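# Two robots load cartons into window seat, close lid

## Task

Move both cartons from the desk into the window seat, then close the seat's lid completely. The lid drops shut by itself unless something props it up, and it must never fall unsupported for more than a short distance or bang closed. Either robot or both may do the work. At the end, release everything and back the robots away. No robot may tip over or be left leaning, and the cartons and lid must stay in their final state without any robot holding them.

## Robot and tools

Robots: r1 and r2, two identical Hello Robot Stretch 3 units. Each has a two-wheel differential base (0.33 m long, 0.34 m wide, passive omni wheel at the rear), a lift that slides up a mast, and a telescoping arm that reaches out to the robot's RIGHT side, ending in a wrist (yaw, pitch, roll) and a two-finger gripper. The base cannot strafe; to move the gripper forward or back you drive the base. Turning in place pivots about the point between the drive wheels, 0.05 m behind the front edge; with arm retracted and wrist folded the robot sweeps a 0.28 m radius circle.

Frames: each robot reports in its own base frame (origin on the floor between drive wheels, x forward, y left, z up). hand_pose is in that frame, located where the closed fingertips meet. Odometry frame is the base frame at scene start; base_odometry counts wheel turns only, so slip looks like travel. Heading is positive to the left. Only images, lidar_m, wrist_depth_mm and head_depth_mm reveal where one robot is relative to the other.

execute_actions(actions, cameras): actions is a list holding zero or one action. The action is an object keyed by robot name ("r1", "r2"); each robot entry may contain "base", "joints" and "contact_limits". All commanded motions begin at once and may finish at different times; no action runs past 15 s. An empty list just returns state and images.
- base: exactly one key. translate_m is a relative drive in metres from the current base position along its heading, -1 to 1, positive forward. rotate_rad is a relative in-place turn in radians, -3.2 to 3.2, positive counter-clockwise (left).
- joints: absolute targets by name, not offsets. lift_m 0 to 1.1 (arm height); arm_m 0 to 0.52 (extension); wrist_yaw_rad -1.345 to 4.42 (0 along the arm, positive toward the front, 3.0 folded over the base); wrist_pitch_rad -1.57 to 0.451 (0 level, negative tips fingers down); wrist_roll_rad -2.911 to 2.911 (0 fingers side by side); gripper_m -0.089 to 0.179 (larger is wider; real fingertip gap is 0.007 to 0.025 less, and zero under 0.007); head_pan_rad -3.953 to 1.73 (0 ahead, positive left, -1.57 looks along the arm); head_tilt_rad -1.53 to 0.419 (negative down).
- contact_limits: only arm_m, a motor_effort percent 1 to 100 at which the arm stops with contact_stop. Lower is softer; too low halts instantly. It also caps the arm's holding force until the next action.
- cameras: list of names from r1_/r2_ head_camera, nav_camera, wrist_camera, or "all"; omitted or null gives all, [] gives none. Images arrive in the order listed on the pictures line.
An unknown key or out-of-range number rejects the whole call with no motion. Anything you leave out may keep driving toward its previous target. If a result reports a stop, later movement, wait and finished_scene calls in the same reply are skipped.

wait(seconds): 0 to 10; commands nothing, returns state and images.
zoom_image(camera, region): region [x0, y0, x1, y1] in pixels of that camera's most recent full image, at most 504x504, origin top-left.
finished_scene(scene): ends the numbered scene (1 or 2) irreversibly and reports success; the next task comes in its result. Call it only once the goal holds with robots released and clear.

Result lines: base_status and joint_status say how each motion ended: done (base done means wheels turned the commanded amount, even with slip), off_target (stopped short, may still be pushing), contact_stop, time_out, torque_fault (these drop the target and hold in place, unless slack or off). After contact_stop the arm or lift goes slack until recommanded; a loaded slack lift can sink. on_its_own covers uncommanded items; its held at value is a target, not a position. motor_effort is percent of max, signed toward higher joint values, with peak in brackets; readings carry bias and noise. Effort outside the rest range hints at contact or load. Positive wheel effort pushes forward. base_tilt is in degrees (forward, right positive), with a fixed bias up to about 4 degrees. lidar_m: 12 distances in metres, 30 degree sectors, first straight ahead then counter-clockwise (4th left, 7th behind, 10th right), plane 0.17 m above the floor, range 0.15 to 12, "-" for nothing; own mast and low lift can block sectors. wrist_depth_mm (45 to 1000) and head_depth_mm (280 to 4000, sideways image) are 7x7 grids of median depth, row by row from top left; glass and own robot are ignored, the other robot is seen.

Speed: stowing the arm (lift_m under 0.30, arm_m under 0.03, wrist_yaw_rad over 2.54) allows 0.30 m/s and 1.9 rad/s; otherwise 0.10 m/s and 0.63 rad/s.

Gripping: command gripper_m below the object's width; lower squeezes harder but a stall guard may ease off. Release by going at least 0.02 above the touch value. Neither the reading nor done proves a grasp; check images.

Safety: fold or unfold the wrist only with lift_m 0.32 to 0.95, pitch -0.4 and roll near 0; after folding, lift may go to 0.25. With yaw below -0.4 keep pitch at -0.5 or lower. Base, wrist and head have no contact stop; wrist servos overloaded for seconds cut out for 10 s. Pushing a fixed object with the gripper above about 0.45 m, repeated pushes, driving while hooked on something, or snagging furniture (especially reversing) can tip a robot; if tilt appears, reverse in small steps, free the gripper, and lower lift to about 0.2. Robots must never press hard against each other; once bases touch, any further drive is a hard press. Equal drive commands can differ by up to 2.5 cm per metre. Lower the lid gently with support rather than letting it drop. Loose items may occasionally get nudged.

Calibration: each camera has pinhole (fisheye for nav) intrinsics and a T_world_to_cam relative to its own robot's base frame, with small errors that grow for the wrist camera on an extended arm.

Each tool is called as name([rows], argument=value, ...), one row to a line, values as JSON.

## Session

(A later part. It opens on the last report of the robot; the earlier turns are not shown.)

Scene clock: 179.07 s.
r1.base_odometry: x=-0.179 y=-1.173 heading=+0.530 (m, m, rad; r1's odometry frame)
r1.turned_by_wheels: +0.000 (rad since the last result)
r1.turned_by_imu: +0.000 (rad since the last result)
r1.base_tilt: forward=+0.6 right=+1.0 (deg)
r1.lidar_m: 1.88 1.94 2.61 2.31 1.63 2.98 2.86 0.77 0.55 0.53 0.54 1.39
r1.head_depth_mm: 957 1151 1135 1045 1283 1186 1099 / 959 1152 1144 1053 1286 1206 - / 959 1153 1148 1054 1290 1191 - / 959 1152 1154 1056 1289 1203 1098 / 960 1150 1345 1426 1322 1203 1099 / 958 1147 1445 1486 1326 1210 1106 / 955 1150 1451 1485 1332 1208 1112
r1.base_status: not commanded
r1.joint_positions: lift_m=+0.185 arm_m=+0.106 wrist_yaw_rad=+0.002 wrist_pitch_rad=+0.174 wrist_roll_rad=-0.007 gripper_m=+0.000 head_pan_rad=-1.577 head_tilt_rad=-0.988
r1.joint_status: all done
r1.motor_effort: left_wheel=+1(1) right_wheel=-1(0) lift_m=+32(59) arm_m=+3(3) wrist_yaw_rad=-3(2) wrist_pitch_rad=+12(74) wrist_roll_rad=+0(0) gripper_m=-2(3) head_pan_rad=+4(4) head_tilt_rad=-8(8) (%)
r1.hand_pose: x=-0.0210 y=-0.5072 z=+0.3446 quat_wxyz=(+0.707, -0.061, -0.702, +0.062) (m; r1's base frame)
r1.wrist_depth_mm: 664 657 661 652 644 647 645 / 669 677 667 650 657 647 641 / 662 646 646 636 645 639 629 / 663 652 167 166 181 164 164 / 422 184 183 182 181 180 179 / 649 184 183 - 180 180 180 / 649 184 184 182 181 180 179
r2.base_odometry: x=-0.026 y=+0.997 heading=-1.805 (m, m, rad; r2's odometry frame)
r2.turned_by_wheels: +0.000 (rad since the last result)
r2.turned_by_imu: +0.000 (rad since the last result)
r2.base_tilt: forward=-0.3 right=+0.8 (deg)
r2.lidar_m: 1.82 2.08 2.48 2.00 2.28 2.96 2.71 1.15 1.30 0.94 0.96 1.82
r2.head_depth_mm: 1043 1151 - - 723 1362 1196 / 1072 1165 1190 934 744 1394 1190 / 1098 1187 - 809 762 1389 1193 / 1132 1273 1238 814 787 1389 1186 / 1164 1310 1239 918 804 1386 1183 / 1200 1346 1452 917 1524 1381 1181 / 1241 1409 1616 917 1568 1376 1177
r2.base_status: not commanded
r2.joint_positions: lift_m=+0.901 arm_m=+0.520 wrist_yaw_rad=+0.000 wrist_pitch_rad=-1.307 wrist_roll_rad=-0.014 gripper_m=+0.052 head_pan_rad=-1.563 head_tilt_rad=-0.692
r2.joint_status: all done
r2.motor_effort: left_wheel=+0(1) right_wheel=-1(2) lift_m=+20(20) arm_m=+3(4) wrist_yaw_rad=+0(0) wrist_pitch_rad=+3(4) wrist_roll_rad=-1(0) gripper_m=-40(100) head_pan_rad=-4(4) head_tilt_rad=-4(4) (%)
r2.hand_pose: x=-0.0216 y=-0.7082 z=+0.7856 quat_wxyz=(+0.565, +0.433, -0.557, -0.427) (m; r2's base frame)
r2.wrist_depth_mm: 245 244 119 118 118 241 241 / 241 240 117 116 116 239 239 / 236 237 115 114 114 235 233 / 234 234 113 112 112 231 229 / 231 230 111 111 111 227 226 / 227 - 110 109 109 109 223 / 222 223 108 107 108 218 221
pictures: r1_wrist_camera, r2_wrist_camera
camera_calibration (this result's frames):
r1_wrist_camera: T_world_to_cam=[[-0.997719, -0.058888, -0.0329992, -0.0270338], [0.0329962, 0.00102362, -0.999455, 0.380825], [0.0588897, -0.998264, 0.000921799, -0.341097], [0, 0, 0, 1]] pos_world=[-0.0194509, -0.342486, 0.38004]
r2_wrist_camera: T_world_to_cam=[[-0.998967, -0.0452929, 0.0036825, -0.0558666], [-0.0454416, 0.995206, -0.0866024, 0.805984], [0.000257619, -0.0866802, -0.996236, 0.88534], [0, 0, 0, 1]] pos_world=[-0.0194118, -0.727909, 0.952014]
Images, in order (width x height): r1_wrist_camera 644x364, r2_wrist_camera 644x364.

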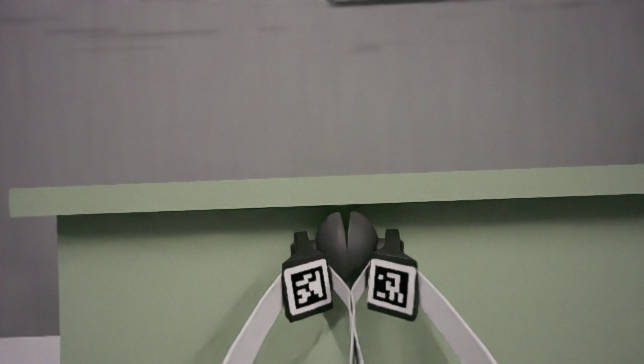

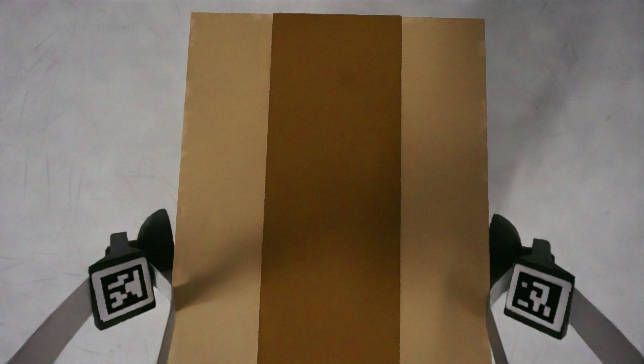

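execute_actions([
  {"r1":{"joints":{"lift_m":0.12,"arm_m":0.09}},"r2":{"joints":{"lift_m":0.97}}},
], cameras=["r2_wrist_camera"])

execute_actions([
  {"r1":{"base":{"translate_m":0.21},"joints":{"wrist_yaw_rad":1.57,"wrist_pitch_rad":0.0,"arm_m":0.09}},"r2":{"joints":{"arm_m":0.05}}},
], cameras=[])

execute_actions([
  {"r1":{"joints":{"arm_m":0.26,"head_pan_rad":-1.7}},"r2":{"base":{"rotate_rad":1.45},"joints":{"head_pan_rad":0.5,"head_tilt_rad":-0.5}}},
])

Scene clock: 206.53 s.
r1.base_odometry: x=-0.179 y=-1.173 heading=+0.530 (m, m, rad; r1's odometry frame)
r1.turned_by_wheels: +0.000 (rad since the last result)
r1.turned_by_imu: +0.000 (rad since the last result)
r1.base_tilt: forward=+0.7 right=+0.9 (deg)
r1.lidar_m: 1.88 1.94 2.61 2.32 1.63 2.99 2.87 0.77 0.55 0.52 0.54 1.38
r1.head_depth_mm: 957 1152 1136 1047 1280 1190 1101 / 958 1154 1143 1050 1279 1204 - / 956 1151 1154 1056 1287 - - / 956 1156 1152 1060 1285 1202 1100 / 954 1153 1348 1426 1323 1202 1103 / 956 1152 1438 1486 1332 1206 1104 / 957 1147 1441 1489 1329 1213 1111
r1.base_status: not commanded
r1.joint_positions: lift_m=+0.120 arm_m=+0.090 wrist_yaw_rad=+0.002 wrist_pitch_rad=+0.175 wrist_roll_rad=-0.007 gripper_m=+0.000 head_pan_rad=-1.577 head_tilt_rad=-0.988
r1.joint_status: all done
r1.motor_effort: left_wheel=+1(1) right_wheel=-1(0) lift_m=+32(33) arm_m=-5(13) wrist_yaw_rad=-3(1) wrist_pitch_rad=+11(12) wrist_roll_rad=+0(0) gripper_m=-2(2) head_pan_rad=+3(3) head_tilt_rad=-8(8) (%)
r1.hand_pose: x=-0.0210 y=-0.4919 z=+0.2800 quat_wxyz=(+0.707, -0.061, -0.702, +0.062) (m; r1's base frame)
r1.wrist_depth_mm: 668 672 666 654 676 661 663 / 683 186 191 183 185 180 180 / 682 201 199 197 197 194 195 / 670 199 199 197 196 196 195 / 674 200 198 198 196 195 195 / 674 198 197 - 195 195 194 / 649 198 198 196 196 194 192
r2.base_odometry: x=-0.026 y=+0.997 heading=-1.805 (m, m, rad; r2's odometry frame)
r2.turned_by_wheels: +0.000 (rad since the last result)
r2.turned_by_imu: +0.001 (rad since the last result)
r2.base_tilt: forward=-0.3 right=+0.9 (deg)
r2.lidar_m: 1.82 2.08 2.49 2.00 2.29 2.96 2.71 1.16 1.30 0.93 0.96 1.82
r2.head_depth_mm: 1039 - 1171 932 742 1369 1193 / 1051 1227 1255 932 740 1396 1188 / 1088 - 1184 754 760 1390 1185 / 1129 1266 1231 769 780 1387 1181 / 1164 1313 1230 918 799 1376 1186 / 1200 1355 1448 916 1517 1383 1181 / 1241 1406 1613 912 1566 1381 1175
r2.base_status: not commanded
r2.joint_positions: lift_m=+0.969 arm_m=+0.520 wrist_yaw_rad=+0.000 wrist_pitch_rad=-1.314 wrist_roll_rad=-0.014 gripper_m=+0.101 head_pan_rad=-1.563 head_tilt_rad=-0.693
r2.joint_status: all done
r2.on_its_own: gripper_m is held at +0.100, not at your +0.050, by its stall guard, which is not easing now
r2.motor_effort: left_wheel=+0(5) right_wheel=+0(7) lift_m=+62(67) arm_m=+1(4) wrist_yaw_rad=+0(0) wrist_pitch_rad=+6(9) wrist_roll_rad=+0(1) gripper_m=-10(22) head_pan_rad=-3(4) head_tilt_rad=-3(4) (%)
r2.hand_pose: x=-0.0216 y=-0.7067 z=+0.8540 quat_wxyz=(+0.564, +0.435, -0.556, -0.429) (m; r2's base frame)
r2.wrist_depth_mm: 312 310 313 310 310 310 310 / 306 307 150 147 147 305 306 / 304 302 143 141 141 302 301 / 299 297 137 135 136 298 297 / 298 296 131 131 131 296 292 / 291 - 126 126 126 - 288 / 288 285 122 121 122 284 286
pictures: r2_wrist_camera
camera_calibration (this result's frames):
r2_wrist_camera: T_world_to_cam=[[-0.998967, -0.0453141, 0.00338441, -0.0558113], [-0.0454396, 0.995761, -0.0799706, 0.805131], [0.000253736, -0.0800418, -0.996791, 0.958719], [0, 0, 0, 1]] pos_world=[-0.0194121, -0.72751, 1.02022]
Images, in order (width x height): r2_wrist_camera 644x364.

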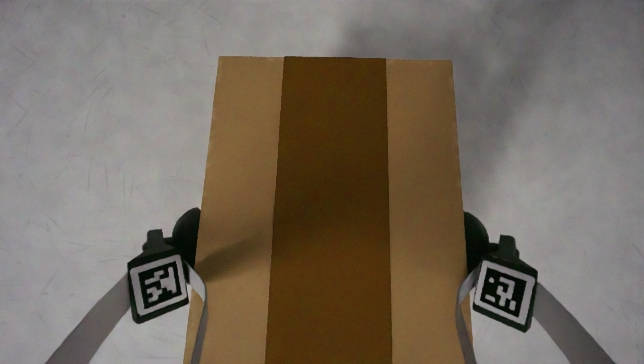

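Scene clock: 211.17 s.
r1.base_odometry: x=+0.002 y=-1.067 heading=+0.530 (m, m, rad; r1's odometry frame)
r1.turned_by_wheels: +0.000 (rad since the last result)
r1.turned_by_imu: +0.001 (rad since the last result)
r1.base_tilt: forward=+0.6 right=+0.9 (deg)
r1.lidar_m: 1.67 1.73 2.32 2.35 1.77 3.20 3.06 0.76 0.54 0.53 1.03 1.38
r1.head_depth_mm: 954 1146 1135 1044 1278 1181 1097 / 950 1141 1143 1056 1270 1203 - / 949 1149 1194 1074 1296 1192 - / 954 1150 1441 1462 1317 1187 1097 / 952 1149 1432 1465 1330 1207 1100 / 948 1146 1428 1474 1331 1206 1101 / 953 1144 1430 1500 1337 1216 1108
r1.base_status: done
r1.joint_positions: lift_m=+0.120 arm_m=+0.090 wrist_yaw_rad=+1.567 wrist_pitch_rad=-0.015 wrist_roll_rad=-0.007 gripper_m=+0.000 head_pan_rad=-1.577 head_tilt_rad=-0.988
r1.joint_status: all done
r1.motor_effort: left_wheel=+1(6) right_wheel=-1(2) lift_m=+31(32) arm_m=-5(7) wrist_yaw_rad=+2(4) wrist_pitch_rad=+7(11) wrist_roll_rad=+0(0) gripper_m=-2(4) head_pan_rad=+3(3) head_tilt_rad=-8(8) (%)
r1.hand_pose: x=+0.2345 y=-0.2364 z=+0.2310 quat_wxyz=(+0.507, +0.501, -0.495, +0.497) (m; r1's base frame)
r1.wrist_depth_mm: - - - - - - 884 / - - - - - - 870 / - - - - - - 876 / - - - - - - 874 / - 906 881 951 881 796 773 / 641 619 595 - 598 551 555 / 479 469 454 443 435 434 421
r2.base_odometry: x=-0.026 y=+0.997 heading=-1.805 (m, m, rad; r2's odometry frame)
r2.turned_by_wheels: +0.000 (rad since the last result)
r2.turned_by_imu: +0.000 (rad since the last result)
r2.base_tilt: forward=-0.4 right=+0.9 (deg)
r2.lidar_m: 1.82 2.08 2.48 2.01 2.28 2.96 2.71 1.16 1.30 0.94 0.96 1.82
r2.head_depth_mm: 1041 1153 1258 - - - 1188 / 1071 1199 1253 - - - 1120 / 1097 1237 1245 - - - 347 / 1133 1270 1239 923 807 453 364 / 1168 1311 1234 918 806 1387 1136 / 1201 1356 1451 915 1521 1389 1184 / 1240 1404 1604 913 1569 1378 1183
r2.base_status: not commanded
r2.joint_positions: lift_m=+0.969 arm_m=+0.050 wrist_yaw_rad=+0.000 wrist_pitch_rad=-1.314 wrist_roll_rad=-0.014 gripper_m=+0.101 head_pan_rad=-1.563 head_tilt_rad=-0.693
r2.joint_status: all done
r2.on_its_own: gripper_m is held at +0.100, not at your +0.050, by its stall guard, which is not easing now
r2.motor_effort: left_wheel=+0(0) right_wheel=+0(1) lift_m=+61(61) arm_m=-5(6) wrist_yaw_rad=+0(1) wrist_pitch_rad=+6(6) wrist_roll_rad=+0(1) gripper_m=-11(12) head_pan_rad=-3(3) head_tilt_rad=-3(3) (%)
r2.hand_pose: x=-0.0216 y=-0.2371 z=+0.8540 quat_wxyz=(+0.564, +0.435, -0.556, -0.429) (m; r2's base frame)
r2.wrist_depth_mm: - - - - - - 310 / - - 149 147 147 - - / - - 143 141 142 - - / - - 137 136 136 - - / - - 131 131 130 - - / 999 - 127 126 126 - 979 / 996 993 122 121 121 991 995
pictures: none
No camera images: the call's "cameras" was empty. Leave "cameras" out to get every camera's image.

Scene clock: 214.40 s.
r1.base_odometry: x=+0.002 y=-1.067 heading=+0.530 (m, m, rad; r1's odometry frame)
r1.turned_by_wheels: +0.000 (rad since the last result)
r1.turned_by_imu: +0.000 (rad since the last result)
r1.base_tilt: forward=+0.6 right=+1.1 (deg)
r1.lidar_m: 1.67 1.73 2.32 2.35 1.90 3.19 3.07 0.76 0.54 0.53 1.03 1.38
r1.head_depth_mm: 995 1204 1140 1062 1297 1188 1098 / 984 1183 1144 1065 1288 1207 - / 965 1171 1152 1063 1294 1211 - / 955 1147 1297 1442 1295 1212 1099 / 943 1136 1409 1469 1329 1202 1099 / 932 1114 1384 1483 1335 1207 1103 / 922 1097 1363 1484 1335 1213 1110
r1.base_status: not commanded
r1.joint_positions: lift_m=+0.120 arm_m=+0.260 wrist_yaw_rad=+1.567 wrist_pitch_rad=-0.015 wrist_roll_rad=-0.007 gripper_m=+0.000 head_pan_rad=-1.693 head_tilt_rad=-0.988
r1.joint_status: all done
r1.motor_effort: left_wheel=+1(1) right_wheel=-2(1) lift_m=+32(31) arm_m=+5(2) wrist_yaw_rad=+1(2) wrist_pitch_rad=+7(7) wrist_roll_rad=+0(0) gripper_m=-2(2) head_pan_rad=-4(17) head_tilt_rad=-8(8) (%)
r1.hand_pose: x=+0.2345 y=-0.4054 z=+0.2310 quat_wxyz=(+0.507, +0.501, -0.495, +0.497) (m; r1's base frame)
r1.wrist_depth_mm: - - - - - - 671 / - - - - - - 664 / - - - - - - 688 / - - - - - - 702 / - 929 879 929 869 811 658 / 641 617 618 - 606 557 547 / 481 463 454 441 442 425 422
r2.base_odometry: x=-0.026 y=+0.997 heading=-0.355 (m, m, rad; r2's odometry frame)
r2.turned_by_wheels: +1.450 (rad since the last result)
r2.turned_by_imu: +1.465 (rad since the last result)
r2.base_tilt: forward=-0.3 right=+0.8 (deg)
r2.lidar_m: 2.00 1.78 2.99 2.96 1.16 1.32 1.30 0.93 1.84 1.82 1.96 2.52
r2.head_depth_mm: 2152 2314 2469 2194 2069 1615 1326 / 2298 2451 2621 2321 2058 1594 1317 / 2458 2651 2857 2476 2056 1613 1307 / 2625 2858 3126 2402 2042 1603 1307 / 2725 3085 3311 2118 2017 1591 1312 / 3079 3384 3701 2791 2033 1581 1298 / 3031 3230 3479 2776 2023 1575 1292
r2.base_status: done
r2.joint_positions: lift_m=+0.969 arm_m=+0.050 wrist_yaw_rad=+0.000 wrist_pitch_rad=-1.314 wrist_roll_rad=-0.014 gripper_m=+0.101 head_pan_rad=+0.493 head_tilt_rad=-0.507
r2.joint_status: all done
r2.on_its_own: gripper_m is held at +0.100, not at your +0.050, by its stall guard, which is not easing now
r2.motor_effort: left_wheel=-2(7) right_wheel=+3(7) lift_m=+61(61) arm_m=-5(5) wrist_yaw_rad=+0(0) wrist_pitch_rad=+6(6) wrist_roll_rad=+0(1) gripper_m=-11(10) head_pan_rad=+3(43) head_tilt_rad=+4(21) (%)
r2.hand_pose: x=-0.0216 y=-0.2371 z=+0.8540 quat_wxyz=(+0.564, +0.435, -0.556, -0.429) (m; r2's base frame)
r2.wrist_depth_mm: - - - - - - - / - - 149 147 147 - - / - - 143 141 141 - - / - - 137 135 136 - - / - - 131 130 130 - - / - - 126 126 126 - - / 998 - 122 121 121 994 987
pictures: r1_head_camera (sideways: a quarter turn clockwise sets it upright), r1_nav_camera (sideways: a quarter turn counterclockwise sets it upright), r1_wrist_camera, r2_head_camera (sideways: a quarter turn clockwise sets it upright), r2_nav_camera (sideways: a quarter turn counterclockwise sets it upright), r2_wrist_camera
camera_calibration (this result's frames):
r1_head_camera: T_world_to_cam=[[0.0875315, 0.857702, -0.506642, 0.682167], [0.995784, -0.0893376, 0.0207988, -0.0310406], [-0.0274229, -0.506326, -0.861906, 1.08614], [0, 0, 0, 1]] pos_world=[0.000983754, -0.0379273, 1.28241]
r1_nav_camera: T_world_to_cam=[[-0.116012, -0.853915, 0.507317, -0.617222], [-0.992733, 0.116127, -0.0315504, 0.10337], [-0.0319721, -0.507291, -0.861182, 1.07423], [0, 0, 0, 1]] pos_world=[0.0653593, 0.00588814, 1.2415]
r1_wrist_camera: T_world_to_cam=[[0.046503, -0.997985, -0.0431644, -0.393139], [-0.188999, 0.0336403, -0.981401, 0.31979], [0.980876, 0.0537961, -0.187054, -0.000658241], [0, 0, 0, 1]] pos_world=[0.0793679, -0.403069, 0.29675]
r2_head_camera: T_world_to_cam=[[-0.368737, -0.241967, -0.897488, 1.18506], [-0.507248, 0.86147, -0.0238515, 0.0355502], [0.77893, 0.446454, -0.440393, 0.530474], [0, 0, 0, 1]] pos_world=[0.041806, 0.0192882, 1.29804]
r2_nav_camera: T_world_to_cam=[[0.416263, 0.193971, 0.888313, -1.11602], [0.440601, -0.897642, -0.0104571, 0.0587999], [0.795359, 0.395744, -0.459119, 0.558441], [0, 0, 0, 1]] pos_world=[-0.00551007, 0.0482571, 1.24838]
r2_wrist_camera: T_world_to_cam=[[-0.998967, -0.0453224, 0.00338648, -0.0345375], [-0.045448, 0.995761, -0.0799705, 0.337567], [0.000252326, -0.0800418, -0.996791, 0.996303], [0, 0, 0, 1]] pos_world=[-0.0194115, -0.257955, 1.02022]
Images, in order (width x height): r1_head_camera 896x504, r1_nav_camera 672x504, r1_wrist_camera 644x364, r2_head_camera 896x504, r2_nav_camera 672x504, r2_wrist_camera 644x364.

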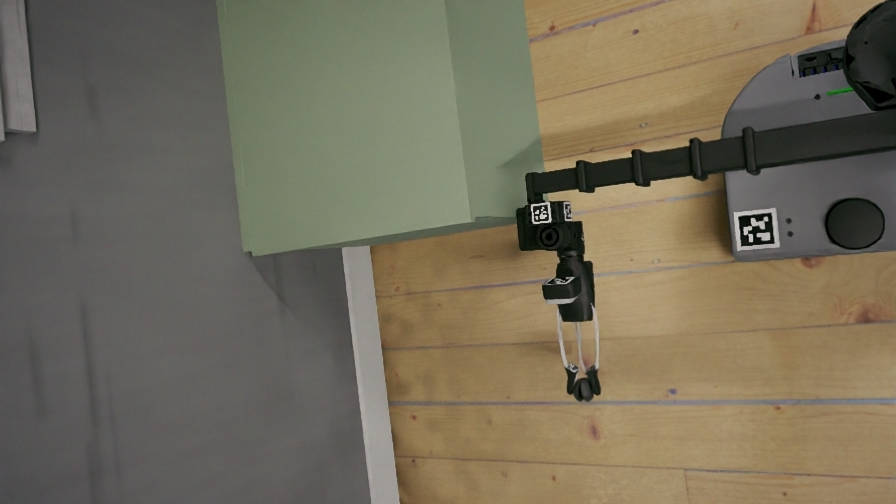

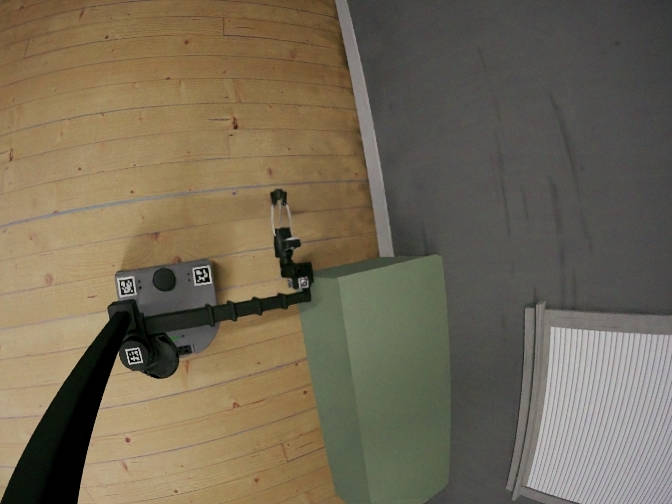

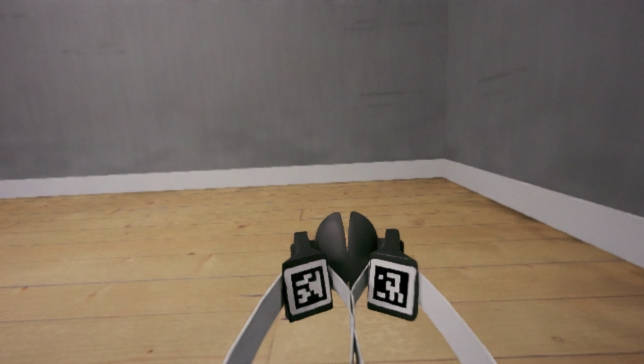

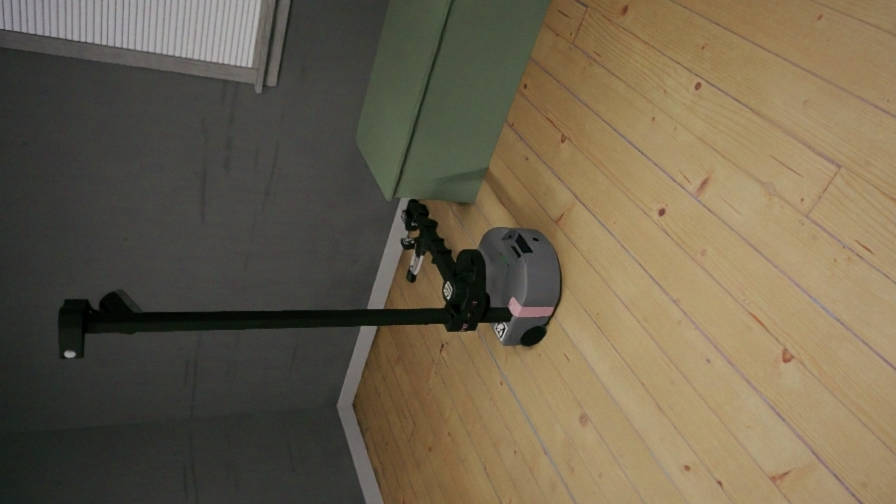

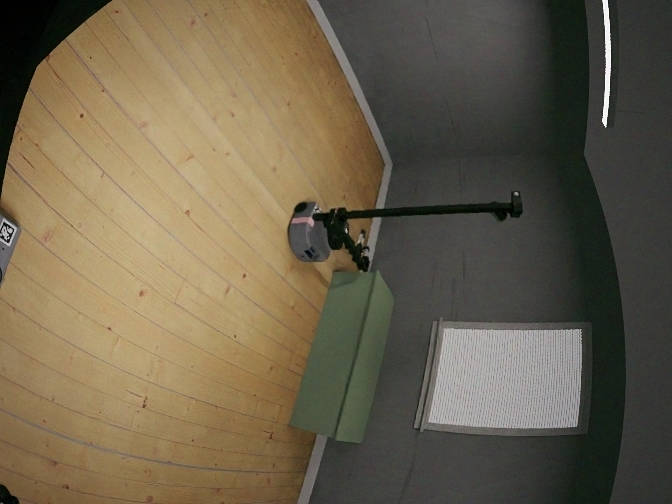

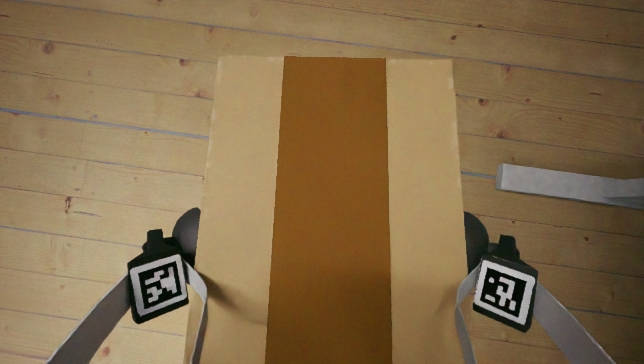

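execute_actions([
  {"r1":{"base":{"rotate_rad":-0.6},"joints":{"arm_m":0.09}},"r2":{"base":{"translate_m":0.2},"joints":{"gripper_m":0.085}}},
], cameras=[])

execute_actions([
  {"r1":{"base":{"translate_m":0.35}},"r2":{"base":{"translate_m":0.4}}},
], cameras=[])

execute_actions([
  {"r1":{"base":{"rotate_rad":0.6}},"r2":{"base":{"translate_m":0.15}}},
], cameras=[])

execute_actions([
  {"r1":{"base":{"translate_m":-0.28},"joints":{"head_tilt_rad":-1.15}},"r2":{"base":{"translate_m":0.35},"joints":{"head_pan_rad":0.8,"head_tilt_rad":-0.6}}},
], cameras=["r1_head_camera","r2_head_camera"])

Scene clock: 233.07 s.
r1.base_odometry: x=+0.002 y=-1.067 heading=-0.070 (m, m, rad; r1's odometry frame)
r1.turned_by_wheels: -0.600 (rad since the last result)
r1.turned_by_imu: -0.595 (rad since the last result)
r1.base_tilt: forward=+0.4 right=+1.1 (deg)
r1.lidar_m: 1.29 1.67 1.70 2.17 2.76 1.74 1.73 3.05 0.82 0.56 0.53 1.01
r1.head_depth_mm: 1570 1310 1544 1456 1302 1187 1105 / 1461 1307 1278 1450 1311 1211 - / 1369 1312 1170 1412 1314 1187 - / 1240 1328 1157 1234 1321 1187 1096 / 1142 1281 1160 1083 1295 1184 1100 / 1050 1219 1170 1038 1290 1200 1104 / 971 1119 1171 1092 1333 1215 1110
r1.base_status: done
r1.joint_positions: lift_m=+0.120 arm_m=+0.090 wrist_yaw_rad=+1.568 wrist_pitch_rad=-0.016 wrist_roll_rad=-0.007 gripper_m=+0.000 head_pan_rad=-1.693 head_tilt_rad=-0.988
r1.joint_status: all done
r1.motor_effort: left_wheel=+2(5) right_wheel=-2(7) lift_m=+32(31) arm_m=-5(2) wrist_yaw_rad=+3(1) wrist_pitch_rad=+7(7) wrist_roll_rad=+0(0) gripper_m=-3(3) head_pan_rad=-3(5) head_tilt_rad=-8(8) (%)
r1.hand_pose: x=+0.2345 y=-0.2362 z=+0.2309 quat_wxyz=(+0.507, +0.501, -0.494, +0.497) (m; r1's base frame)
r1.wrist_depth_mm: - - - - 891 691 576 / - - - - 899 701 579 / - - - - 906 724 591 / - - - - 932 727 599 / - 929 890 957 839 707 604 / 647 615 607 - 593 553 544 / 480 464 461 443 441 436 421
r2.base_odometry: x=+0.162 y=+0.927 heading=-0.355 (m, m, rad; r2's odometry frame)
r2.turned_by_wheels: +0.000 (rad since the last result)
r2.turned_by_imu: +0.001 (rad since the last result)
r2.base_tilt: forward=-0.3 right=+0.9 (deg)
r2.lidar_m: 1.80 1.68 2.97 2.94 1.93 1.29 1.20 1.13 1.87 1.85 1.99 2.31
r2.head_depth_mm: 1971 2088 2277 2019 1993 1609 1318 / 2102 2263 2442 2127 2070 1606 1311 / 2259 2421 2621 2286 2040 1607 1311 / 2415 2617 2858 2823 1966 1595 1306 / 2587 2842 3110 2805 1874 1592 1307 / 2752 3005 3422 2646 1935 1584 1299 / 2954 3170 3515 2771 2004 1564 1293
r2.base_status: done
r2.joint_positions: lift_m=+0.969 arm_m=+0.050 wrist_yaw_rad=+0.000 wrist_pitch_rad=-1.314 wrist_roll_rad=-0.014 gripper_m=+0.086 head_pan_rad=+0.493 head_tilt_rad=-0.507
r2.joint_status: all done
r2.motor_effort: left_wheel=-2(5) right_wheel=+2(6) lift_m=+62(61) arm_m=-5(5) wrist_yaw_rad=+0(0) wrist_pitch_rad=+6(6) wrist_roll_rad=+0(0) gripper_m=-16(76) head_pan_rad=+4(4) head_tilt_rad=+4(4) (%)
r2.hand_pose: x=-0.0216 y=-0.2371 z=+0.8540 quat_wxyz=(+0.564, +0.435, -0.556, -0.429) (m; r2's base frame)
r2.wrist_depth_mm: - - - - - - - / - - 148 146 147 - - / - - 143 140 141 - - / - - 137 135 135 - - / - - 131 130 130 - - / - - 126 126 126 - 982 / - - 122 121 121 995 -
pictures: none
No camera images: the call's "cameras" was empty. Leave "cameras" out to get every camera's image.

Scene clock: 238.17 s.
r1.base_odometry: x=+0.351 y=-1.092 heading=-0.070 (m, m, rad; r1's odometry frame)
r1.turned_by_wheels: +0.000 (rad since the last result)
r1.turned_by_imu: +0.001 (rad since the last result)
r1.base_tilt: forward=+0.5 right=+1.0 (deg)
r1.lidar_m: 1.03 1.39 1.42 1.81 2.96 2.62 1.76 3.34 0.50 0.48 0.79 0.80
r1.head_depth_mm: 1356 1303 1142 1395 1298 1187 1101 / 1202 1305 1144 1118 1308 1206 - / 1087 1260 1151 1041 1279 1194 - / 985 1172 1155 1125 1324 1182 1098 / 892 1059 1174 1427 1318 1190 1104 / 829 962 1145 1391 1322 1202 1106 / 768 882 1033 1243 1331 1214 1108
r1.base_status: done
r1.joint_positions: lift_m=+0.120 arm_m=+0.090 wrist_yaw_rad=+1.568 wrist_pitch_rad=-0.016 wrist_roll_rad=-0.008 gripper_m=+0.000 head_pan_rad=-1.693 head_tilt_rad=-0.988
r1.joint_status: not commanded
r1.motor_effort: left_wheel=+2(5) right_wheel=-2(3) lift_m=+32(32) arm_m=-5(5) wrist_yaw_rad=+1(1) wrist_pitch_rad=+7(7) wrist_roll_rad=+0(0) gripper_m=-2(2) head_pan_rad=-4(4) head_tilt_rad=-8(8) (%)
r1.hand_pose: x=+0.2345 y=-0.2362 z=+0.2309 quat_wxyz=(+0.507, +0.501, -0.494, +0.497) (m; r1's base frame)
r1.wrist_depth_mm: - - - 907 658 501 426 / - - - 929 679 527 428 / - - - 998 680 532 442 / - - - - 714 547 439 / - 947 880 914 692 552 452 / 638 613 602 - 614 522 446 / 477 463 455 446 433 438 420
r2.base_odometry: x=+0.537 y=+0.788 heading=-0.355 (m, m, rad; r2's odometry frame)
r2.turned_by_wheels: +0.000 (rad since the last result)
r2.turned_by_imu: +0.002 (rad since the last result)
r2.base_tilt: forward=-0.3 right=+0.9 (deg)
r2.lidar_m: 1.40 1.51 1.76 2.89 2.42 1.61 1.52 2.04 1.91 1.89 2.04 1.91
r2.head_depth_mm: 1611 1733 1852 1927 1638 1618 1316 / 1727 1850 1989 2008 1743 1610 1320 / 1848 1997 2164 2001 1888 1599 1310 / 1990 2158 2332 2043 1988 1589 1304 / 2142 2334 2571 2676 2010 1586 1309 / 2336 2563 2868 2800 1883 1586 1296 / 2479 2777 3187 2627 1855 1577 1288
r2.base_status: done
r2.joint_positions: lift_m=+0.969 arm_m=+0.050 wrist_yaw_rad=+0.000 wrist_pitch_rad=-1.314 wrist_roll_rad=-0.014 gripper_m=+0.086 head_pan_rad=+0.493 head_tilt_rad=-0.507
r2.joint_status: not commanded
r2.motor_effort: left_wheel=-2(4) right_wheel=+2(7) lift_m=+61(61) arm_m=-5(5) wrist_yaw_rad=+0(0) wrist_pitch_rad=+6(6) wrist_roll_rad=+0(0) gripper_m=-16(15) head_pan_rad=+4(3) head_tilt_rad=+4(3) (%)
r2.hand_pose: x=-0.0216 y=-0.2371 z=+0.8540 quat_wxyz=(+0.564, +0.435, -0.556, -0.429) (m; r2's base frame)
r2.wrist_depth_mm: - - - - - - - / - - 148 147 146 - - / - - 143 140 141 - - / - - 137 135 135 - - / - - 131 130 130 - - / 999 - 126 126 125 - - / - 994 122 121 122 997 985
pictures: none
No camera images: the call's "cameras" was empty. Leave "cameras" out to get every camera's image.

Scene clock: 240.77 s.
r1.base_odometry: x=+0.351 y=-1.092 heading=+0.530 (m, m, rad; r1's odometry frame)
r1.turned_by_wheels: +0.600 (rad since the last result)
r1.turned_by_imu: +0.595 (rad since the last result)
r1.base_tilt: forward=+0.6 right=+0.9 (deg)
r1.lidar_m: 1.39 1.44 1.93 2.92 2.61 1.65 1.37 0.48 0.50 0.79 0.82 1.10
r1.head_depth_mm: 783 949 1111 1046 1148 1187 1101 / 774 936 1173 1385 1312 1204 - / 764 923 1158 1414 1316 1195 - / 755 905 1139 1415 1322 1184 1098 / 746 895 1111 1405 1327 1193 1105 / 738 882 1093 1409 1330 1198 1101 / 725 869 1075 1390 1340 1210 1107
r1.base_status: done
r1.joint_positions: lift_m=+0.120 arm_m=+0.090 wrist_yaw_rad=+1.568 wrist_pitch_rad=-0.016 wrist_roll_rad=-0.007 gripper_m=+0.000 head_pan_rad=-1.693 head_tilt_rad=-0.988
r1.joint_status: not commanded
r1.motor_effort: left_wheel=-1(4) right_wheel=+2(6) lift_m=+31(32) arm_m=-5(5) wrist_yaw_rad=+2(2) wrist_pitch_rad=+7(7) wrist_roll_rad=+0(0) gripper_m=-3(2) head_pan_rad=-4(4) head_tilt_rad=-8(9) (%)
r1.hand_pose: x=+0.2345 y=-0.2362 z=+0.2309 quat_wxyz=(+0.507, +0.501, -0.494, +0.497) (m; r1's base frame)
r1.wrist_depth_mm: - - - - - 976 648 / - - - - - 929 646 / - - - - - - 658 / - - - - - 975 673 / - 949 889 959 880 797 653 / 637 612 600 - 608 555 543 / 485 464 461 443 440 436 420
r2.base_odometry: x=+0.677 y=+0.736 heading=-0.355 (m, m, rad; r2's odometry frame)
r2.turned_by_wheels: +0.000 (rad since the last result)
r2.turned_by_imu: +0.001 (rad since the last result)
r2.base_tilt: forward=-0.4 right=+0.9 (deg)
r2.lidar_m: 1.25 1.35 1.60 2.88 2.61 1.74 1.67 2.21 1.93 1.91 2.05 1.76
r2.head_depth_mm: 1484 1594 1692 1830 1504 1522 1326 / 1587 1701 1826 1898 1577 1597 1316 / 1690 1822 1979 2002 1701 1597 1312 / 1819 1977 2169 1975 1855 1594 1302 / 1963 2152 2349 2540 1973 1583 1303 / 2139 2349 2602 2754 1864 1579 1291 / 2323 2595 2925 2796 1759 1580 1299
r2.base_status: done
r2.joint_positions: lift_m=+0.969 arm_m=+0.050 wrist_yaw_rad=+0.000 wrist_pitch_rad=-1.314 wrist_roll_rad=-0.014 gripper_m=+0.086 head_pan_rad=+0.493 head_tilt_rad=-0.507
r2.joint_status: not commanded
r2.motor_effort: left_wheel=-2(4) right_wheel=+1(7) lift_m=+61(61) arm_m=-5(5) wrist_yaw_rad=+0(0) wrist_pitch_rad=+6(6) wrist_roll_rad=+0(0) gripper_m=-16(15) head_pan_rad=+4(3) head_tilt_rad=+4(4) (%)
r2.hand_pose: x=-0.0216 y=-0.2371 z=+0.8540 quat_wxyz=(+0.564, +0.435, -0.556, -0.429) (m; r2's base frame)
r2.wrist_depth_mm: - - - - - - - / - - 149 146 146 - - / - - 143 140 141 - - / - - 137 135 135 - - / - - 131 130 130 - - / - - 126 126 126 - - / - 996 122 121 122 993 991
pictures: none
No camera images: the call's "cameras" was empty. Leave "cameras" out to get every camera's image.

Scene clock: 245.37 s.
r1.base_odometry: x=+0.110 y=-1.233 heading=+0.530 (m, m, rad; r1's odometry frame)
r1.turned_by_wheels: +0.000 (rad since the last result)
r1.turned_by_imu: -0.001 (rad since the last result)
r1.base_tilt: forward=+0.6 right=+1.0 (deg)
r1.lidar_m: 1.67 1.72 2.32 2.53 3.04 1.19 3.06 0.47 0.34 0.34 0.83 1.11
r1.head_depth_mm: 882 1070 1017 960 1244 1177 1069 / 871 1069 1015 962 1242 - - / 857 1072 1020 967 1247 - - / 848 1055 1336 1360 1252 1166 1098 / 836 1038 1368 1367 1276 1184 1115 / 820 1020 1331 1372 1281 1193 1118 / 811 1001 1299 1372 1283 1196 1120
r1.base_status: done
r1.joint_positions: lift_m=+0.120 arm_m=+0.090 wrist_yaw_rad=+1.568 wrist_pitch_rad=-0.016 wrist_roll_rad=-0.007 gripper_m=+0.000 head_pan_rad=-1.693 head_tilt_rad=-1.135
r1.joint_status: all done
r1.motor_effort: left_wheel=+0(4) right_wheel=+2(3) lift_m=+32(31) arm_m=-5(5) wrist_yaw_rad=+1(1) wrist_pitch_rad=+7(7) wrist_roll_rad=+0(0) gripper_m=-2(2) head_pan_rad=-4(4) head_tilt_rad=-10(30) (%)
r1.hand_pose: x=+0.2345 y=-0.2362 z=+0.2309 quat_wxyz=(+0.507, +0.501, -0.494, +0.497) (m; r1's base frame)
r1.wrist_depth_mm: - - - - - 945 654 / - - - - - - 653 / - - - - - - 662 / - - - - - - 656 / - 941 890 977 874 807 662 / 645 619 607 - 606 556 537 / 480 466 465 447 433 439 427
r2.base_odometry: x=+1.005 y=+0.614 heading=-0.355 (m, m, rad; r2's odometry frame)
r2.turned_by_wheels: +0.000 (rad since the last result)
r2.turned_by_imu: +0.002 (rad since the last result)
r2.base_tilt: forward=-0.3 right=+0.9 (deg)
r2.lidar_m: 0.90 0.98 1.16 2.84 3.06 2.06 2.01 2.50 1.97 1.95 1.77 0.91
r2.head_depth_mm: 1421 1513 1616 1661 1317 1321 1251 / 1564 1682 1830 1716 1419 1453 1249 / 1744 1898 2081 2054 1626 1496 1249 / 1993 2171 2435 2431 1755 1481 1243 / 2317 2574 2896 2418 1484 1437 1241 / 2476 2822 3049 2187 1544 1475 1240 / 2362 2622 2909 2358 1822 1469 1237
r2.base_status: done
r2.joint_positions: lift_m=+0.969 arm_m=+0.050 wrist_yaw_rad=+0.000 wrist_pitch_rad=-1.314 wrist_roll_rad=-0.014 gripper_m=+0.086 head_pan_rad=+0.793 head_tilt_rad=-0.592
r2.joint_status: all done
r2.motor_effort: left_wheel=-2(5) right_wheel=+2(7) lift_m=+62(62) arm_m=-6(5) wrist_yaw_rad=+1(0) wrist_pitch_rad=+6(6) wrist_roll_rad=-1(1) gripper_m=-16(16) head_pan_rad=+3(28) head_tilt_rad=-3(17) (%)
r2.hand_pose: x=-0.0216 y=-0.2371 z=+0.8540 quat_wxyz=(+0.564, +0.435, -0.556, -0.429) (m; r2's base frame)
r2.wrist_depth_mm: - - - - - - - / - - 148 146 146 - - / - - 143 141 141 - - / - - 138 135 135 - - / - - 131 130 130 - - / 989 - 127 126 126 - 998 / 993 - 122 121 121 988 985
pictures: r1_head_camera (sideways: a quarter turn clockwise sets it upright), r2_head_camera (sideways: a quarter turn clockwise sets it upright)
camera_calibration (this result's frames):
r1_head_camera: T_world_to_cam=[[0.0958037, 0.922331, -0.374335, 0.509783], [0.995334, -0.0930922, 0.0253646, -0.0369775], [-0.0114531, -0.375018, -0.926947, 1.17055], [0, 0, 0, 1]] pos_world=[0.00137228, -0.0346545, 1.2768]
r2_head_camera: T_world_to_cam=[[-0.333193, -0.393296, -0.856913, 1.13192], [-0.740446, 0.671805, -0.0204304, 0.0325163], [0.583714, 0.627691, -0.515055, 0.628814], [0, 0, 0, 1]] pos_world=[0.0341778, 0.0286357, 1.2945]
Images, in order (width x height): r1_head_camera 896x504, r2_head_camera 896x504.

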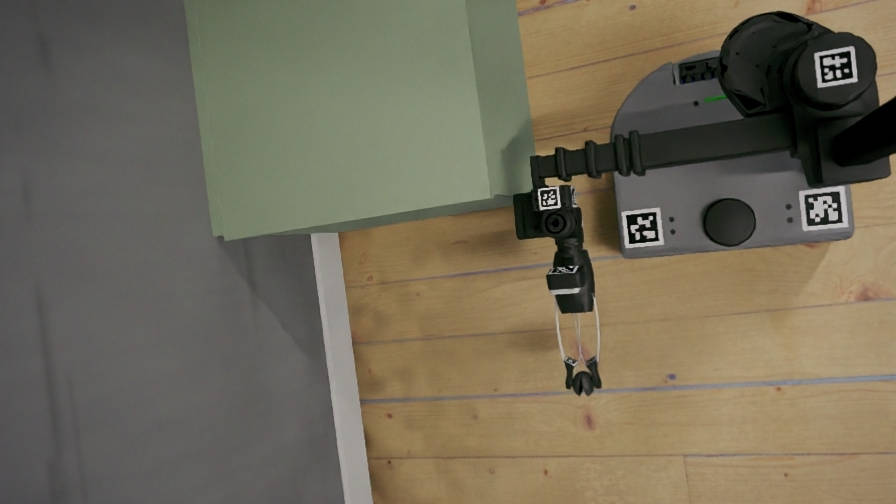

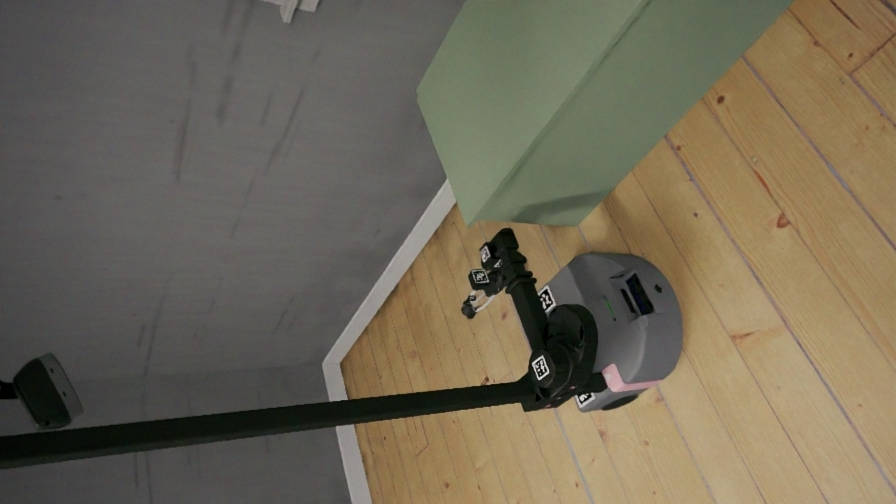

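execute_actions([
  {"r1":{"joints":{"wrist_yaw_rad":1.8,"arm_m":0.18},"contact_limits":{"arm_m":12}},"r2":{"base":{"translate_m":0.44},"joints":{"head_pan_rad":1.1,"head_tilt_rad":-0.65,"lift_m":0.7}}},
], cameras=["r1_head_camera","r2_head_camera"])

Scene clock: 255.60 s.
r1.base_odometry: x=+0.110 y=-1.233 heading=+0.530 (m, m, rad; r1's odometry frame)
r1.turned_by_wheels: +0.000 (rad since the last result)
r1.turned_by_imu: +0.000 (rad since the last result)
r1.base_tilt: forward=+0.6 right=+1.1 (deg)
r1.lidar_m: 1.67 1.72 2.32 2.54 3.03 3.20 0.97 0.47 0.34 0.34 0.82 1.11
r1.head_depth_mm: 885 1075 1010 958 1247 1181 1083 / 873 1066 1016 962 1253 - - / 858 1073 1018 957 1259 - - / 845 1058 1340 1365 1252 1172 1097 / 834 1039 1367 1364 1262 1190 1108 / 821 1020 1327 1367 1277 1185 1118 / 811 1001 1313 1379 1282 1194 1123
r1.base_status: not commanded
r1.joint_positions: lift_m=+0.120 arm_m=+0.156 wrist_yaw_rad=+1.797 wrist_pitch_rad=-0.016 wrist_roll_rad=-0.007 gripper_m=+0.000 head_pan_rad=-1.693 head_tilt_rad=-1.137
r1.joint_status: arm_m contact_stop (moved +0.066 of +0.090); the others done
r1.on_its_own: arm_m is slack since a contact_stop, until your next command for it (your +0.180 is given up)
r1.motor_effort: left_wheel=-2(4) right_wheel=+3(7) lift_m=+34(35) arm_m=+0(17) wrist_yaw_rad=+3(5) wrist_pitch_rad=+8(8) wrist_roll_rad=+0(0) gripper_m=-2(3) head_pan_rad=-3(3) head_tilt_rad=-9(10) (%)
r1.contact_limits: arm_m 12 (drawing in: default 22, maximum 36; extending or still: default 29, maximum 48)
r1.hand_pose: x=+0.2280 y=-0.2441 z=+0.2307 quat_wxyz=(+0.447, +0.555, -0.434, +0.552) (m; r1's base frame)
r1.wrist_depth_mm: - - - - - - 874 / - - - - - - 871 / - - - - - - 875 / - - - - - - 879 / - 908 899 949 875 803 734 / 652 623 607 - 601 554 542 / 473 466 464 443 433 423 419
r2.base_odometry: x=+1.418 y=+0.461 heading=-0.355 (m, m, rad; r2's odometry frame)
r2.turned_by_wheels: +0.000 (rad since the last result)
r2.turned_by_imu: +0.003 (rad since the last result)
r2.base_tilt: forward=-0.3 right=+0.9 (deg)
r2.lidar_m: 0.47 0.50 0.75 1.02 3.02 2.46 2.45 2.55 2.03 2.00 1.21 0.47
r2.head_depth_mm: 1343 1415 1488 1506 1238 1015 915 / 1597 1696 1800 1862 1238 1087 1139 / 1957 2111 2287 2185 1336 1365 1220 / 2429 2699 2876 2256 1652 1439 1214 / 2391 2680 2912 2241 1440 1358 1209 / 2330 2594 2802 2226 1239 1357 1204 / 2248 2450 2676 2039 1682 1419 1207
r2.base_status: done
r2.joint_positions: lift_m=+0.700 arm_m=+0.050 wrist_yaw_rad=+0.000 wrist_pitch_rad=-1.314 wrist_roll_rad=-0.014 gripper_m=+0.086 head_pan_rad=+1.093 head_tilt_rad=-0.642
r2.joint_status: all done
r2.motor_effort: left_wheel=-2(4) right_wheel=+2(7) lift_m=+26(55) arm_m=-5(6) wrist_yaw_rad=+0(0) wrist_pitch_rad=+6(6) wrist_roll_rad=-1(0) gripper_m=-16(16) head_pan_rad=+3(25) head_tilt_rad=-4(12) (%)
r2.hand_pose: x=-0.0216 y=-0.2371 z=+0.5851 quat_wxyz=(+0.564, +0.435, -0.556, -0.429) (m; r2's base frame)
r2.wrist_depth_mm: 789 793 784 776 799 787 789 / 781 792 148 146 146 778 794 / 759 758 143 140 141 776 766 / 663 768 137 135 136 756 767 / 550 749 131 130 130 747 731 / 565 - 127 126 126 - 742 / 544 716 122 121 121 738 724
pictures: r1_head_camera (sideways: a quarter turn clockwise sets it upright), r2_head_camera (sideways: a quarter turn clockwise sets it upright)
camera_calibration (this result's frames):
r1_head_camera: T_world_to_cam=[[0.0958884, 0.922746, -0.373289, 0.508421], [0.995328, -0.0931564, 0.0253975, -0.0370202], [-0.0113389, -0.37398, -0.927367, 1.17109], [0, 0, 0, 1]] pos_world=[0.00137449, -0.0346263, 1.27676]
r2_head_camera: T_world_to_cam=[[-0.221233, -0.511178, -0.830514, 1.09682], [-0.906354, 0.422119, -0.0183763, 0.0308529], [0.359969, 0.748674, -0.556695, 0.684355], [0, 0, 0, 1]] pos_world=[0.0242699, 0.0352862, 1.29247]
Images, in order (width x height): r1_head_camera 896x504, r2_head_camera 896x504.

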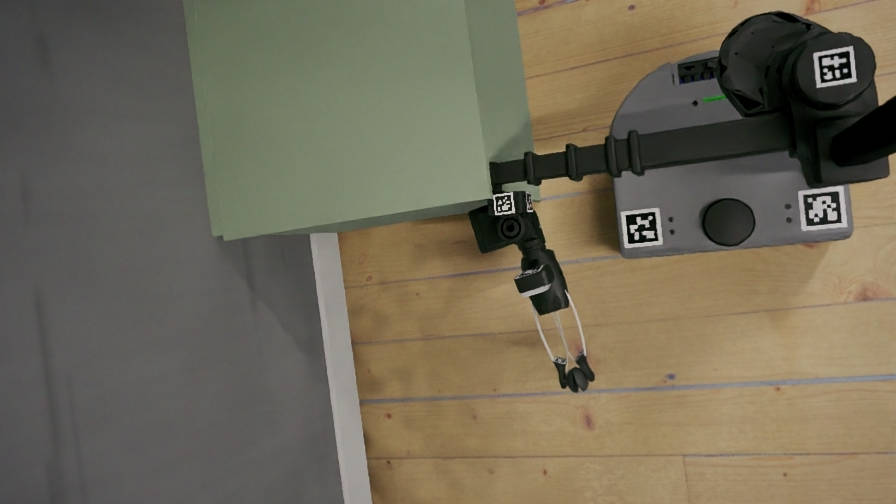

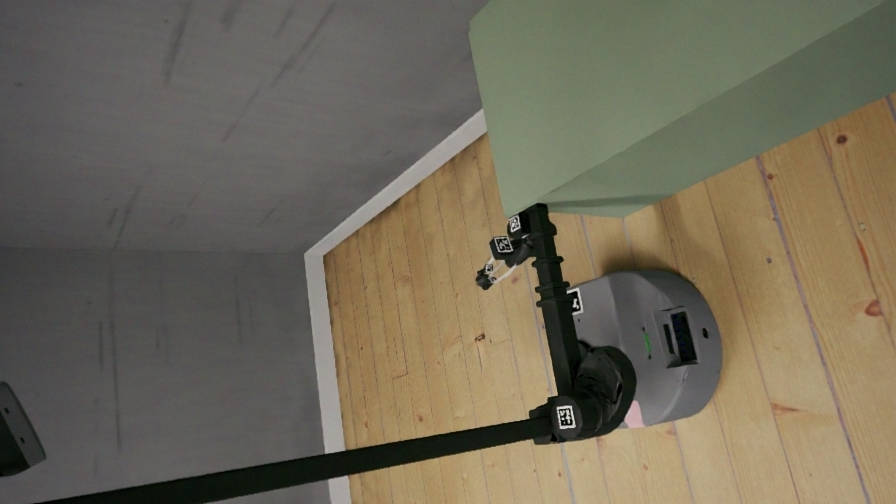

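execute_actions([
  {"r1":{"joints":{"arm_m":0.155,"lift_m":0.175}},"r2":{"base":{"rotate_rad":1.46},"joints":{"head_pan_rad":-0.3,"head_tilt_rad":-0.65}}},
], cameras=["r1_head_camera","r2_head_camera"])

Scene clock: 265.17 s.
r1.base_odometry: x=+0.110 y=-1.233 heading=+0.530 (m, m, rad; r1's odometry frame)
r1.turned_by_wheels: +0.000 (rad since the last result)
r1.turned_by_imu: +0.000 (rad since the last result)
r1.base_tilt: forward=+0.7 right=+1.2 (deg)
r1.lidar_m: 1.67 1.73 2.32 2.55 3.03 3.21 1.07 0.47 0.34 0.34 0.82 1.11
r1.head_depth_mm: 884 1075 1011 958 1245 1176 1074 / 873 1066 1020 963 1251 - - / 856 1072 1024 955 1267 - - / 845 1055 1346 1361 1250 1167 1101 / 837 1041 1374 1367 1255 1183 1115 / 821 1019 1342 1370 1275 1188 1111 / 810 1001 1308 1376 1274 1194 1119
r1.base_status: not commanded
r1.joint_positions: lift_m=+0.141 arm_m=+0.155 wrist_yaw_rad=+1.798 wrist_pitch_rad=-0.017 wrist_roll_rad=-0.007 gripper_m=+0.000 head_pan_rad=-1.694 head_tilt_rad=-1.137
r1.joint_status: lift_m contact_stop (moved +0.020 of +0.055); the others done
r1.on_its_own: lift_m is slack since a contact_stop, until your next command for it (your +0.175 is given up)
r1.motor_effort: left_wheel=+0(2) right_wheel=+1(7) lift_m=+41(88) arm_m=-1(5) wrist_yaw_rad=+1(2) wrist_pitch_rad=+8(9) wrist_roll_rad=+0(0) gripper_m=-1(1) head_pan_rad=-4(3) head_tilt_rad=-9(9) (%)
r1.hand_pose: x=+0.2279 y=-0.2426 z=+0.2508 quat_wxyz=(+0.447, +0.555, -0.433, +0.552) (m; r1's base frame)
r1.wrist_depth_mm: - - - - - - 893 / - - - - - - 871 / - - - - - - 870 / - - - - - - 864 / - - 912 - 920 843 770 / 690 673 647 - 641 585 576 / 508 496 483 467 463 454 440
r2.base_odometry: x=+1.418 y=+0.461 heading=+1.104 (m, m, rad; r2's odometry frame)
r2.turned_by_wheels: +1.460 (rad since the last result)
r2.turned_by_imu: +1.475 (rad since the last result)
r2.base_tilt: forward=-0.4 right=+0.8 (deg)
r2.lidar_m: 1.02 2.89 2.46 2.46 2.82 2.07 1.99 1.34 0.48 0.47 0.48 0.66
r2.head_depth_mm: 1508 1578 1648 1691 1242 1017 971 / 1846 1939 2050 2100 1241 1186 1180 / 2358 2532 2716 2266 1449 1415 1217 / 2427 2700 2947 2249 1488 1373 1214 / 2362 2644 2864 2231 1390 1353 1208 / 2349 2554 2746 2081 1395 1390 1199 / 2183 2493 2751 2200 1743 1424 1206
r2.base_status: done
r2.joint_positions: lift_m=+0.700 arm_m=+0.050 wrist_yaw_rad=+0.000 wrist_pitch_rad=-1.314 wrist_roll_rad=-0.014 gripper_m=+0.086 head_pan_rad=-0.293 head_tilt_rad=-0.642
r2.joint_status: all done
r2.motor_effort: left_wheel=-2(7) right_wheel=+2(7) lift_m=+27(26) arm_m=-5(5) wrist_yaw_rad=+0(1) wrist_pitch_rad=+6(6) wrist_roll_rad=+0(0) gripper_m=-16(16) head_pan_rad=-5(43) head_tilt_rad=-4(3) (%)
r2.hand_pose: x=-0.0216 y=-0.2371 z=+0.5851 quat_wxyz=(+0.564, +0.435, -0.556, -0.429) (m; r2's base frame)
r2.wrist_depth_mm: 386 385 388 381 382 386 781 / 551 542 148 147 147 790 782 / 778 757 143 140 140 760 771 / 755 762 137 135 135 755 755 / 763 745 131 130 130 746 744 / 736 - 126 126 126 - 741 / 725 739 122 121 121 721 726
pictures: r1_head_camera (sideways: a quarter turn clockwise sets it upright), r2_head_camera (sideways: a quarter turn clockwise sets it upright)
camera_calibration (this result's frames):
r1_head_camera: T_world_to_cam=[[0.0961953, 0.922934, -0.372747, 0.507713], [0.995297, -0.0934735, 0.0254145, -0.0370422], [-0.0113861, -0.373439, -0.927585, 1.17138], [0, 0, 0, 1]] pos_world=[0.00136577, -0.0346102, 1.27674]
r2_head_camera: T_world_to_cam=[[-0.543425, 0.123458, -0.83033, 1.09854], [0.2481, 0.96856, -0.0183624, 0.0237925], [0.801957, -0.215983, -0.55697, 0.682017], [0, 0, 0, 1]] pos_world=[0.0441244, -0.0113646, 1.29245]
Images, in order (width x height): r1_head_camera 896x504, r2_head_camera 896x504.

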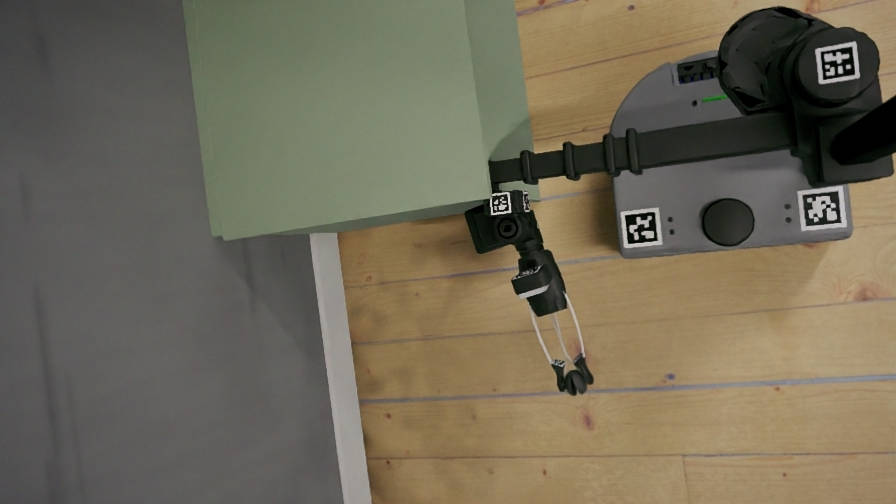

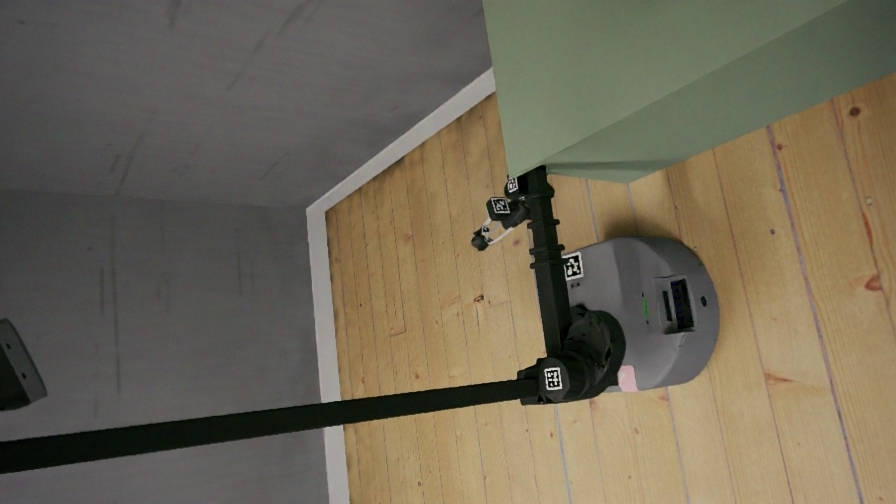

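Possibly the impact; retry from contact with a small step.

execute_actions([
  {"r1":{"joints":{"arm_m":0.153,"lift_m":0.155}}},
], cameras=["r2_head_camera"])

Scene clock: 269.23 s.
r1.base_odometry: x=+0.110 y=-1.233 heading=+0.530 (m, m, rad; r1's odometry frame)
r1.turned_by_wheels: +0.000 (rad since the last result)
r1.turned_by_imu: +0.000 (rad since the last result)
r1.base_tilt: forward=+0.5 right=+1.0 (deg)
r1.lidar_m: 1.67 1.73 2.32 2.54 3.04 3.22 1.07 0.47 0.34 0.34 0.82 1.11
r1.head_depth_mm: 883 1075 1015 961 1247 1177 1076 / 875 1070 1016 962 1249 - - / 859 1069 1025 957 1259 - - / 846 1055 1350 1369 1257 1169 1096 / 834 1045 1369 1369 1264 1189 1111 / 821 1016 1335 1364 1279 1187 1115 / 811 1003 1314 1382 1277 1196 1123
r1.base_status: not commanded
r1.joint_positions: lift_m=+0.141 arm_m=+0.154 wrist_yaw_rad=+1.798 wrist_pitch_rad=-0.018 wrist_roll_rad=-0.007 gripper_m=+0.000 head_pan_rad=-1.694 head_tilt_rad=-1.137
r1.joint_status: lift_m contact_stop (moved +0.000 of +0.014); the others done
r1.on_its_own: lift_m is slack since a contact_stop, until your next command for it (your +0.155 is given up)
r1.motor_effort: left_wheel=+1(1) right_wheel=+1(1) lift_m=+41(88) arm_m=-6(13) wrist_yaw_rad=+2(2) wrist_pitch_rad=+8(8) wrist_roll_rad=+0(0) gripper_m=-2(3) head_pan_rad=-4(3) head_tilt_rad=-8(9) (%)
r1.hand_pose: x=+0.2279 y=-0.2410 z=+0.2507 quat_wxyz=(+0.447, +0.555, -0.433, +0.552) (m; r1's base frame)
r1.wrist_depth_mm: - - - - - - 890 / - - - - - - 838 / - - - - - - 889 / - - - - - - 868 / - - 953 - 919 845 760 / 704 681 639 - 638 583 572 / 508 502 486 469 464 458 451
r2.base_odometry: x=+1.418 y=+0.461 heading=+1.104 (m, m, rad; r2's odometry frame)
r2.turned_by_wheels: +0.000 (rad since the last result)
r2.turned_by_imu: +0.000 (rad since the last result)
r2.base_tilt: forward=-0.3 right=+0.9 (deg)
r2.lidar_m: 1.02 2.90 2.47 2.45 2.83 2.06 1.99 1.34 0.48 0.47 0.48 0.66
r2.head_depth_mm: 1506 1580 1644 1701 1243 1021 966 / 1854 1941 2053 2083 1241 1189 1182 / 2370 2517 2723 2263 1457 1416 1220 / 2441 2714 2959 2257 1486 1374 1210 / 2387 2642 2859 2227 1402 1357 1206 / 2336 2560 2763 2066 1396 1391 1201 / 2193 2463 2738 2228 1728 1416 1203
r2.base_status: not commanded
r2.joint_positions: lift_m=+0.700 arm_m=+0.050 wrist_yaw_rad=+0.000 wrist_pitch_rad=-1.314 wrist_roll_rad=-0.014 gripper_m=+0.086 head_pan_rad=-0.293 head_tilt_rad=-0.642
r2.joint_status: not commanded
r2.motor_effort: left_wheel=-2(2) right_wheel=+2(2) lift_m=+26(26) arm_m=-5(5) wrist_yaw_rad=+1(0) wrist_pitch_rad=+6(6) wrist_roll_rad=-1(0) gripper_m=-16(16) head_pan_rad=-4(4) head_tilt_rad=-3(4) (%)
r2.hand_pose: x=-0.0216 y=-0.2371 z=+0.5851 quat_wxyz=(+0.564, +0.435, -0.556, -0.429) (m; r2's base frame)
r2.wrist_depth_mm: 385 385 387 380 384 385 782 / 552 539 148 146 146 776 769 / 777 778 143 140 140 755 766 / 748 755 137 135 135 758 750 / 757 748 131 130 131 744 747 / 739 - 127 126 126 - 740 / 757 725 122 121 121 713 729
pictures: r2_head_camera (sideways: a quarter turn clockwise sets it upright)
camera_calibration (this result's frames):
r2_head_camera: T_world_to_cam=[[-0.543425, 0.123458, -0.830329, 1.09854], [0.2481, 0.96856, -0.0183624, 0.0237925], [0.801957, -0.215983, -0.55697, 0.682017], [0, 0, 0, 1]] pos_world=[0.0441244, -0.0113646, 1.29245]
Images, in order (width x height): r2_head_camera 896x504.

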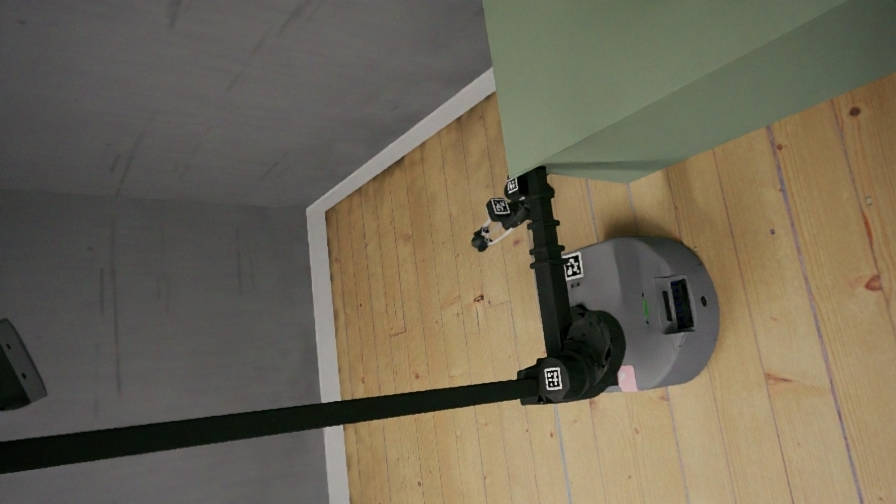

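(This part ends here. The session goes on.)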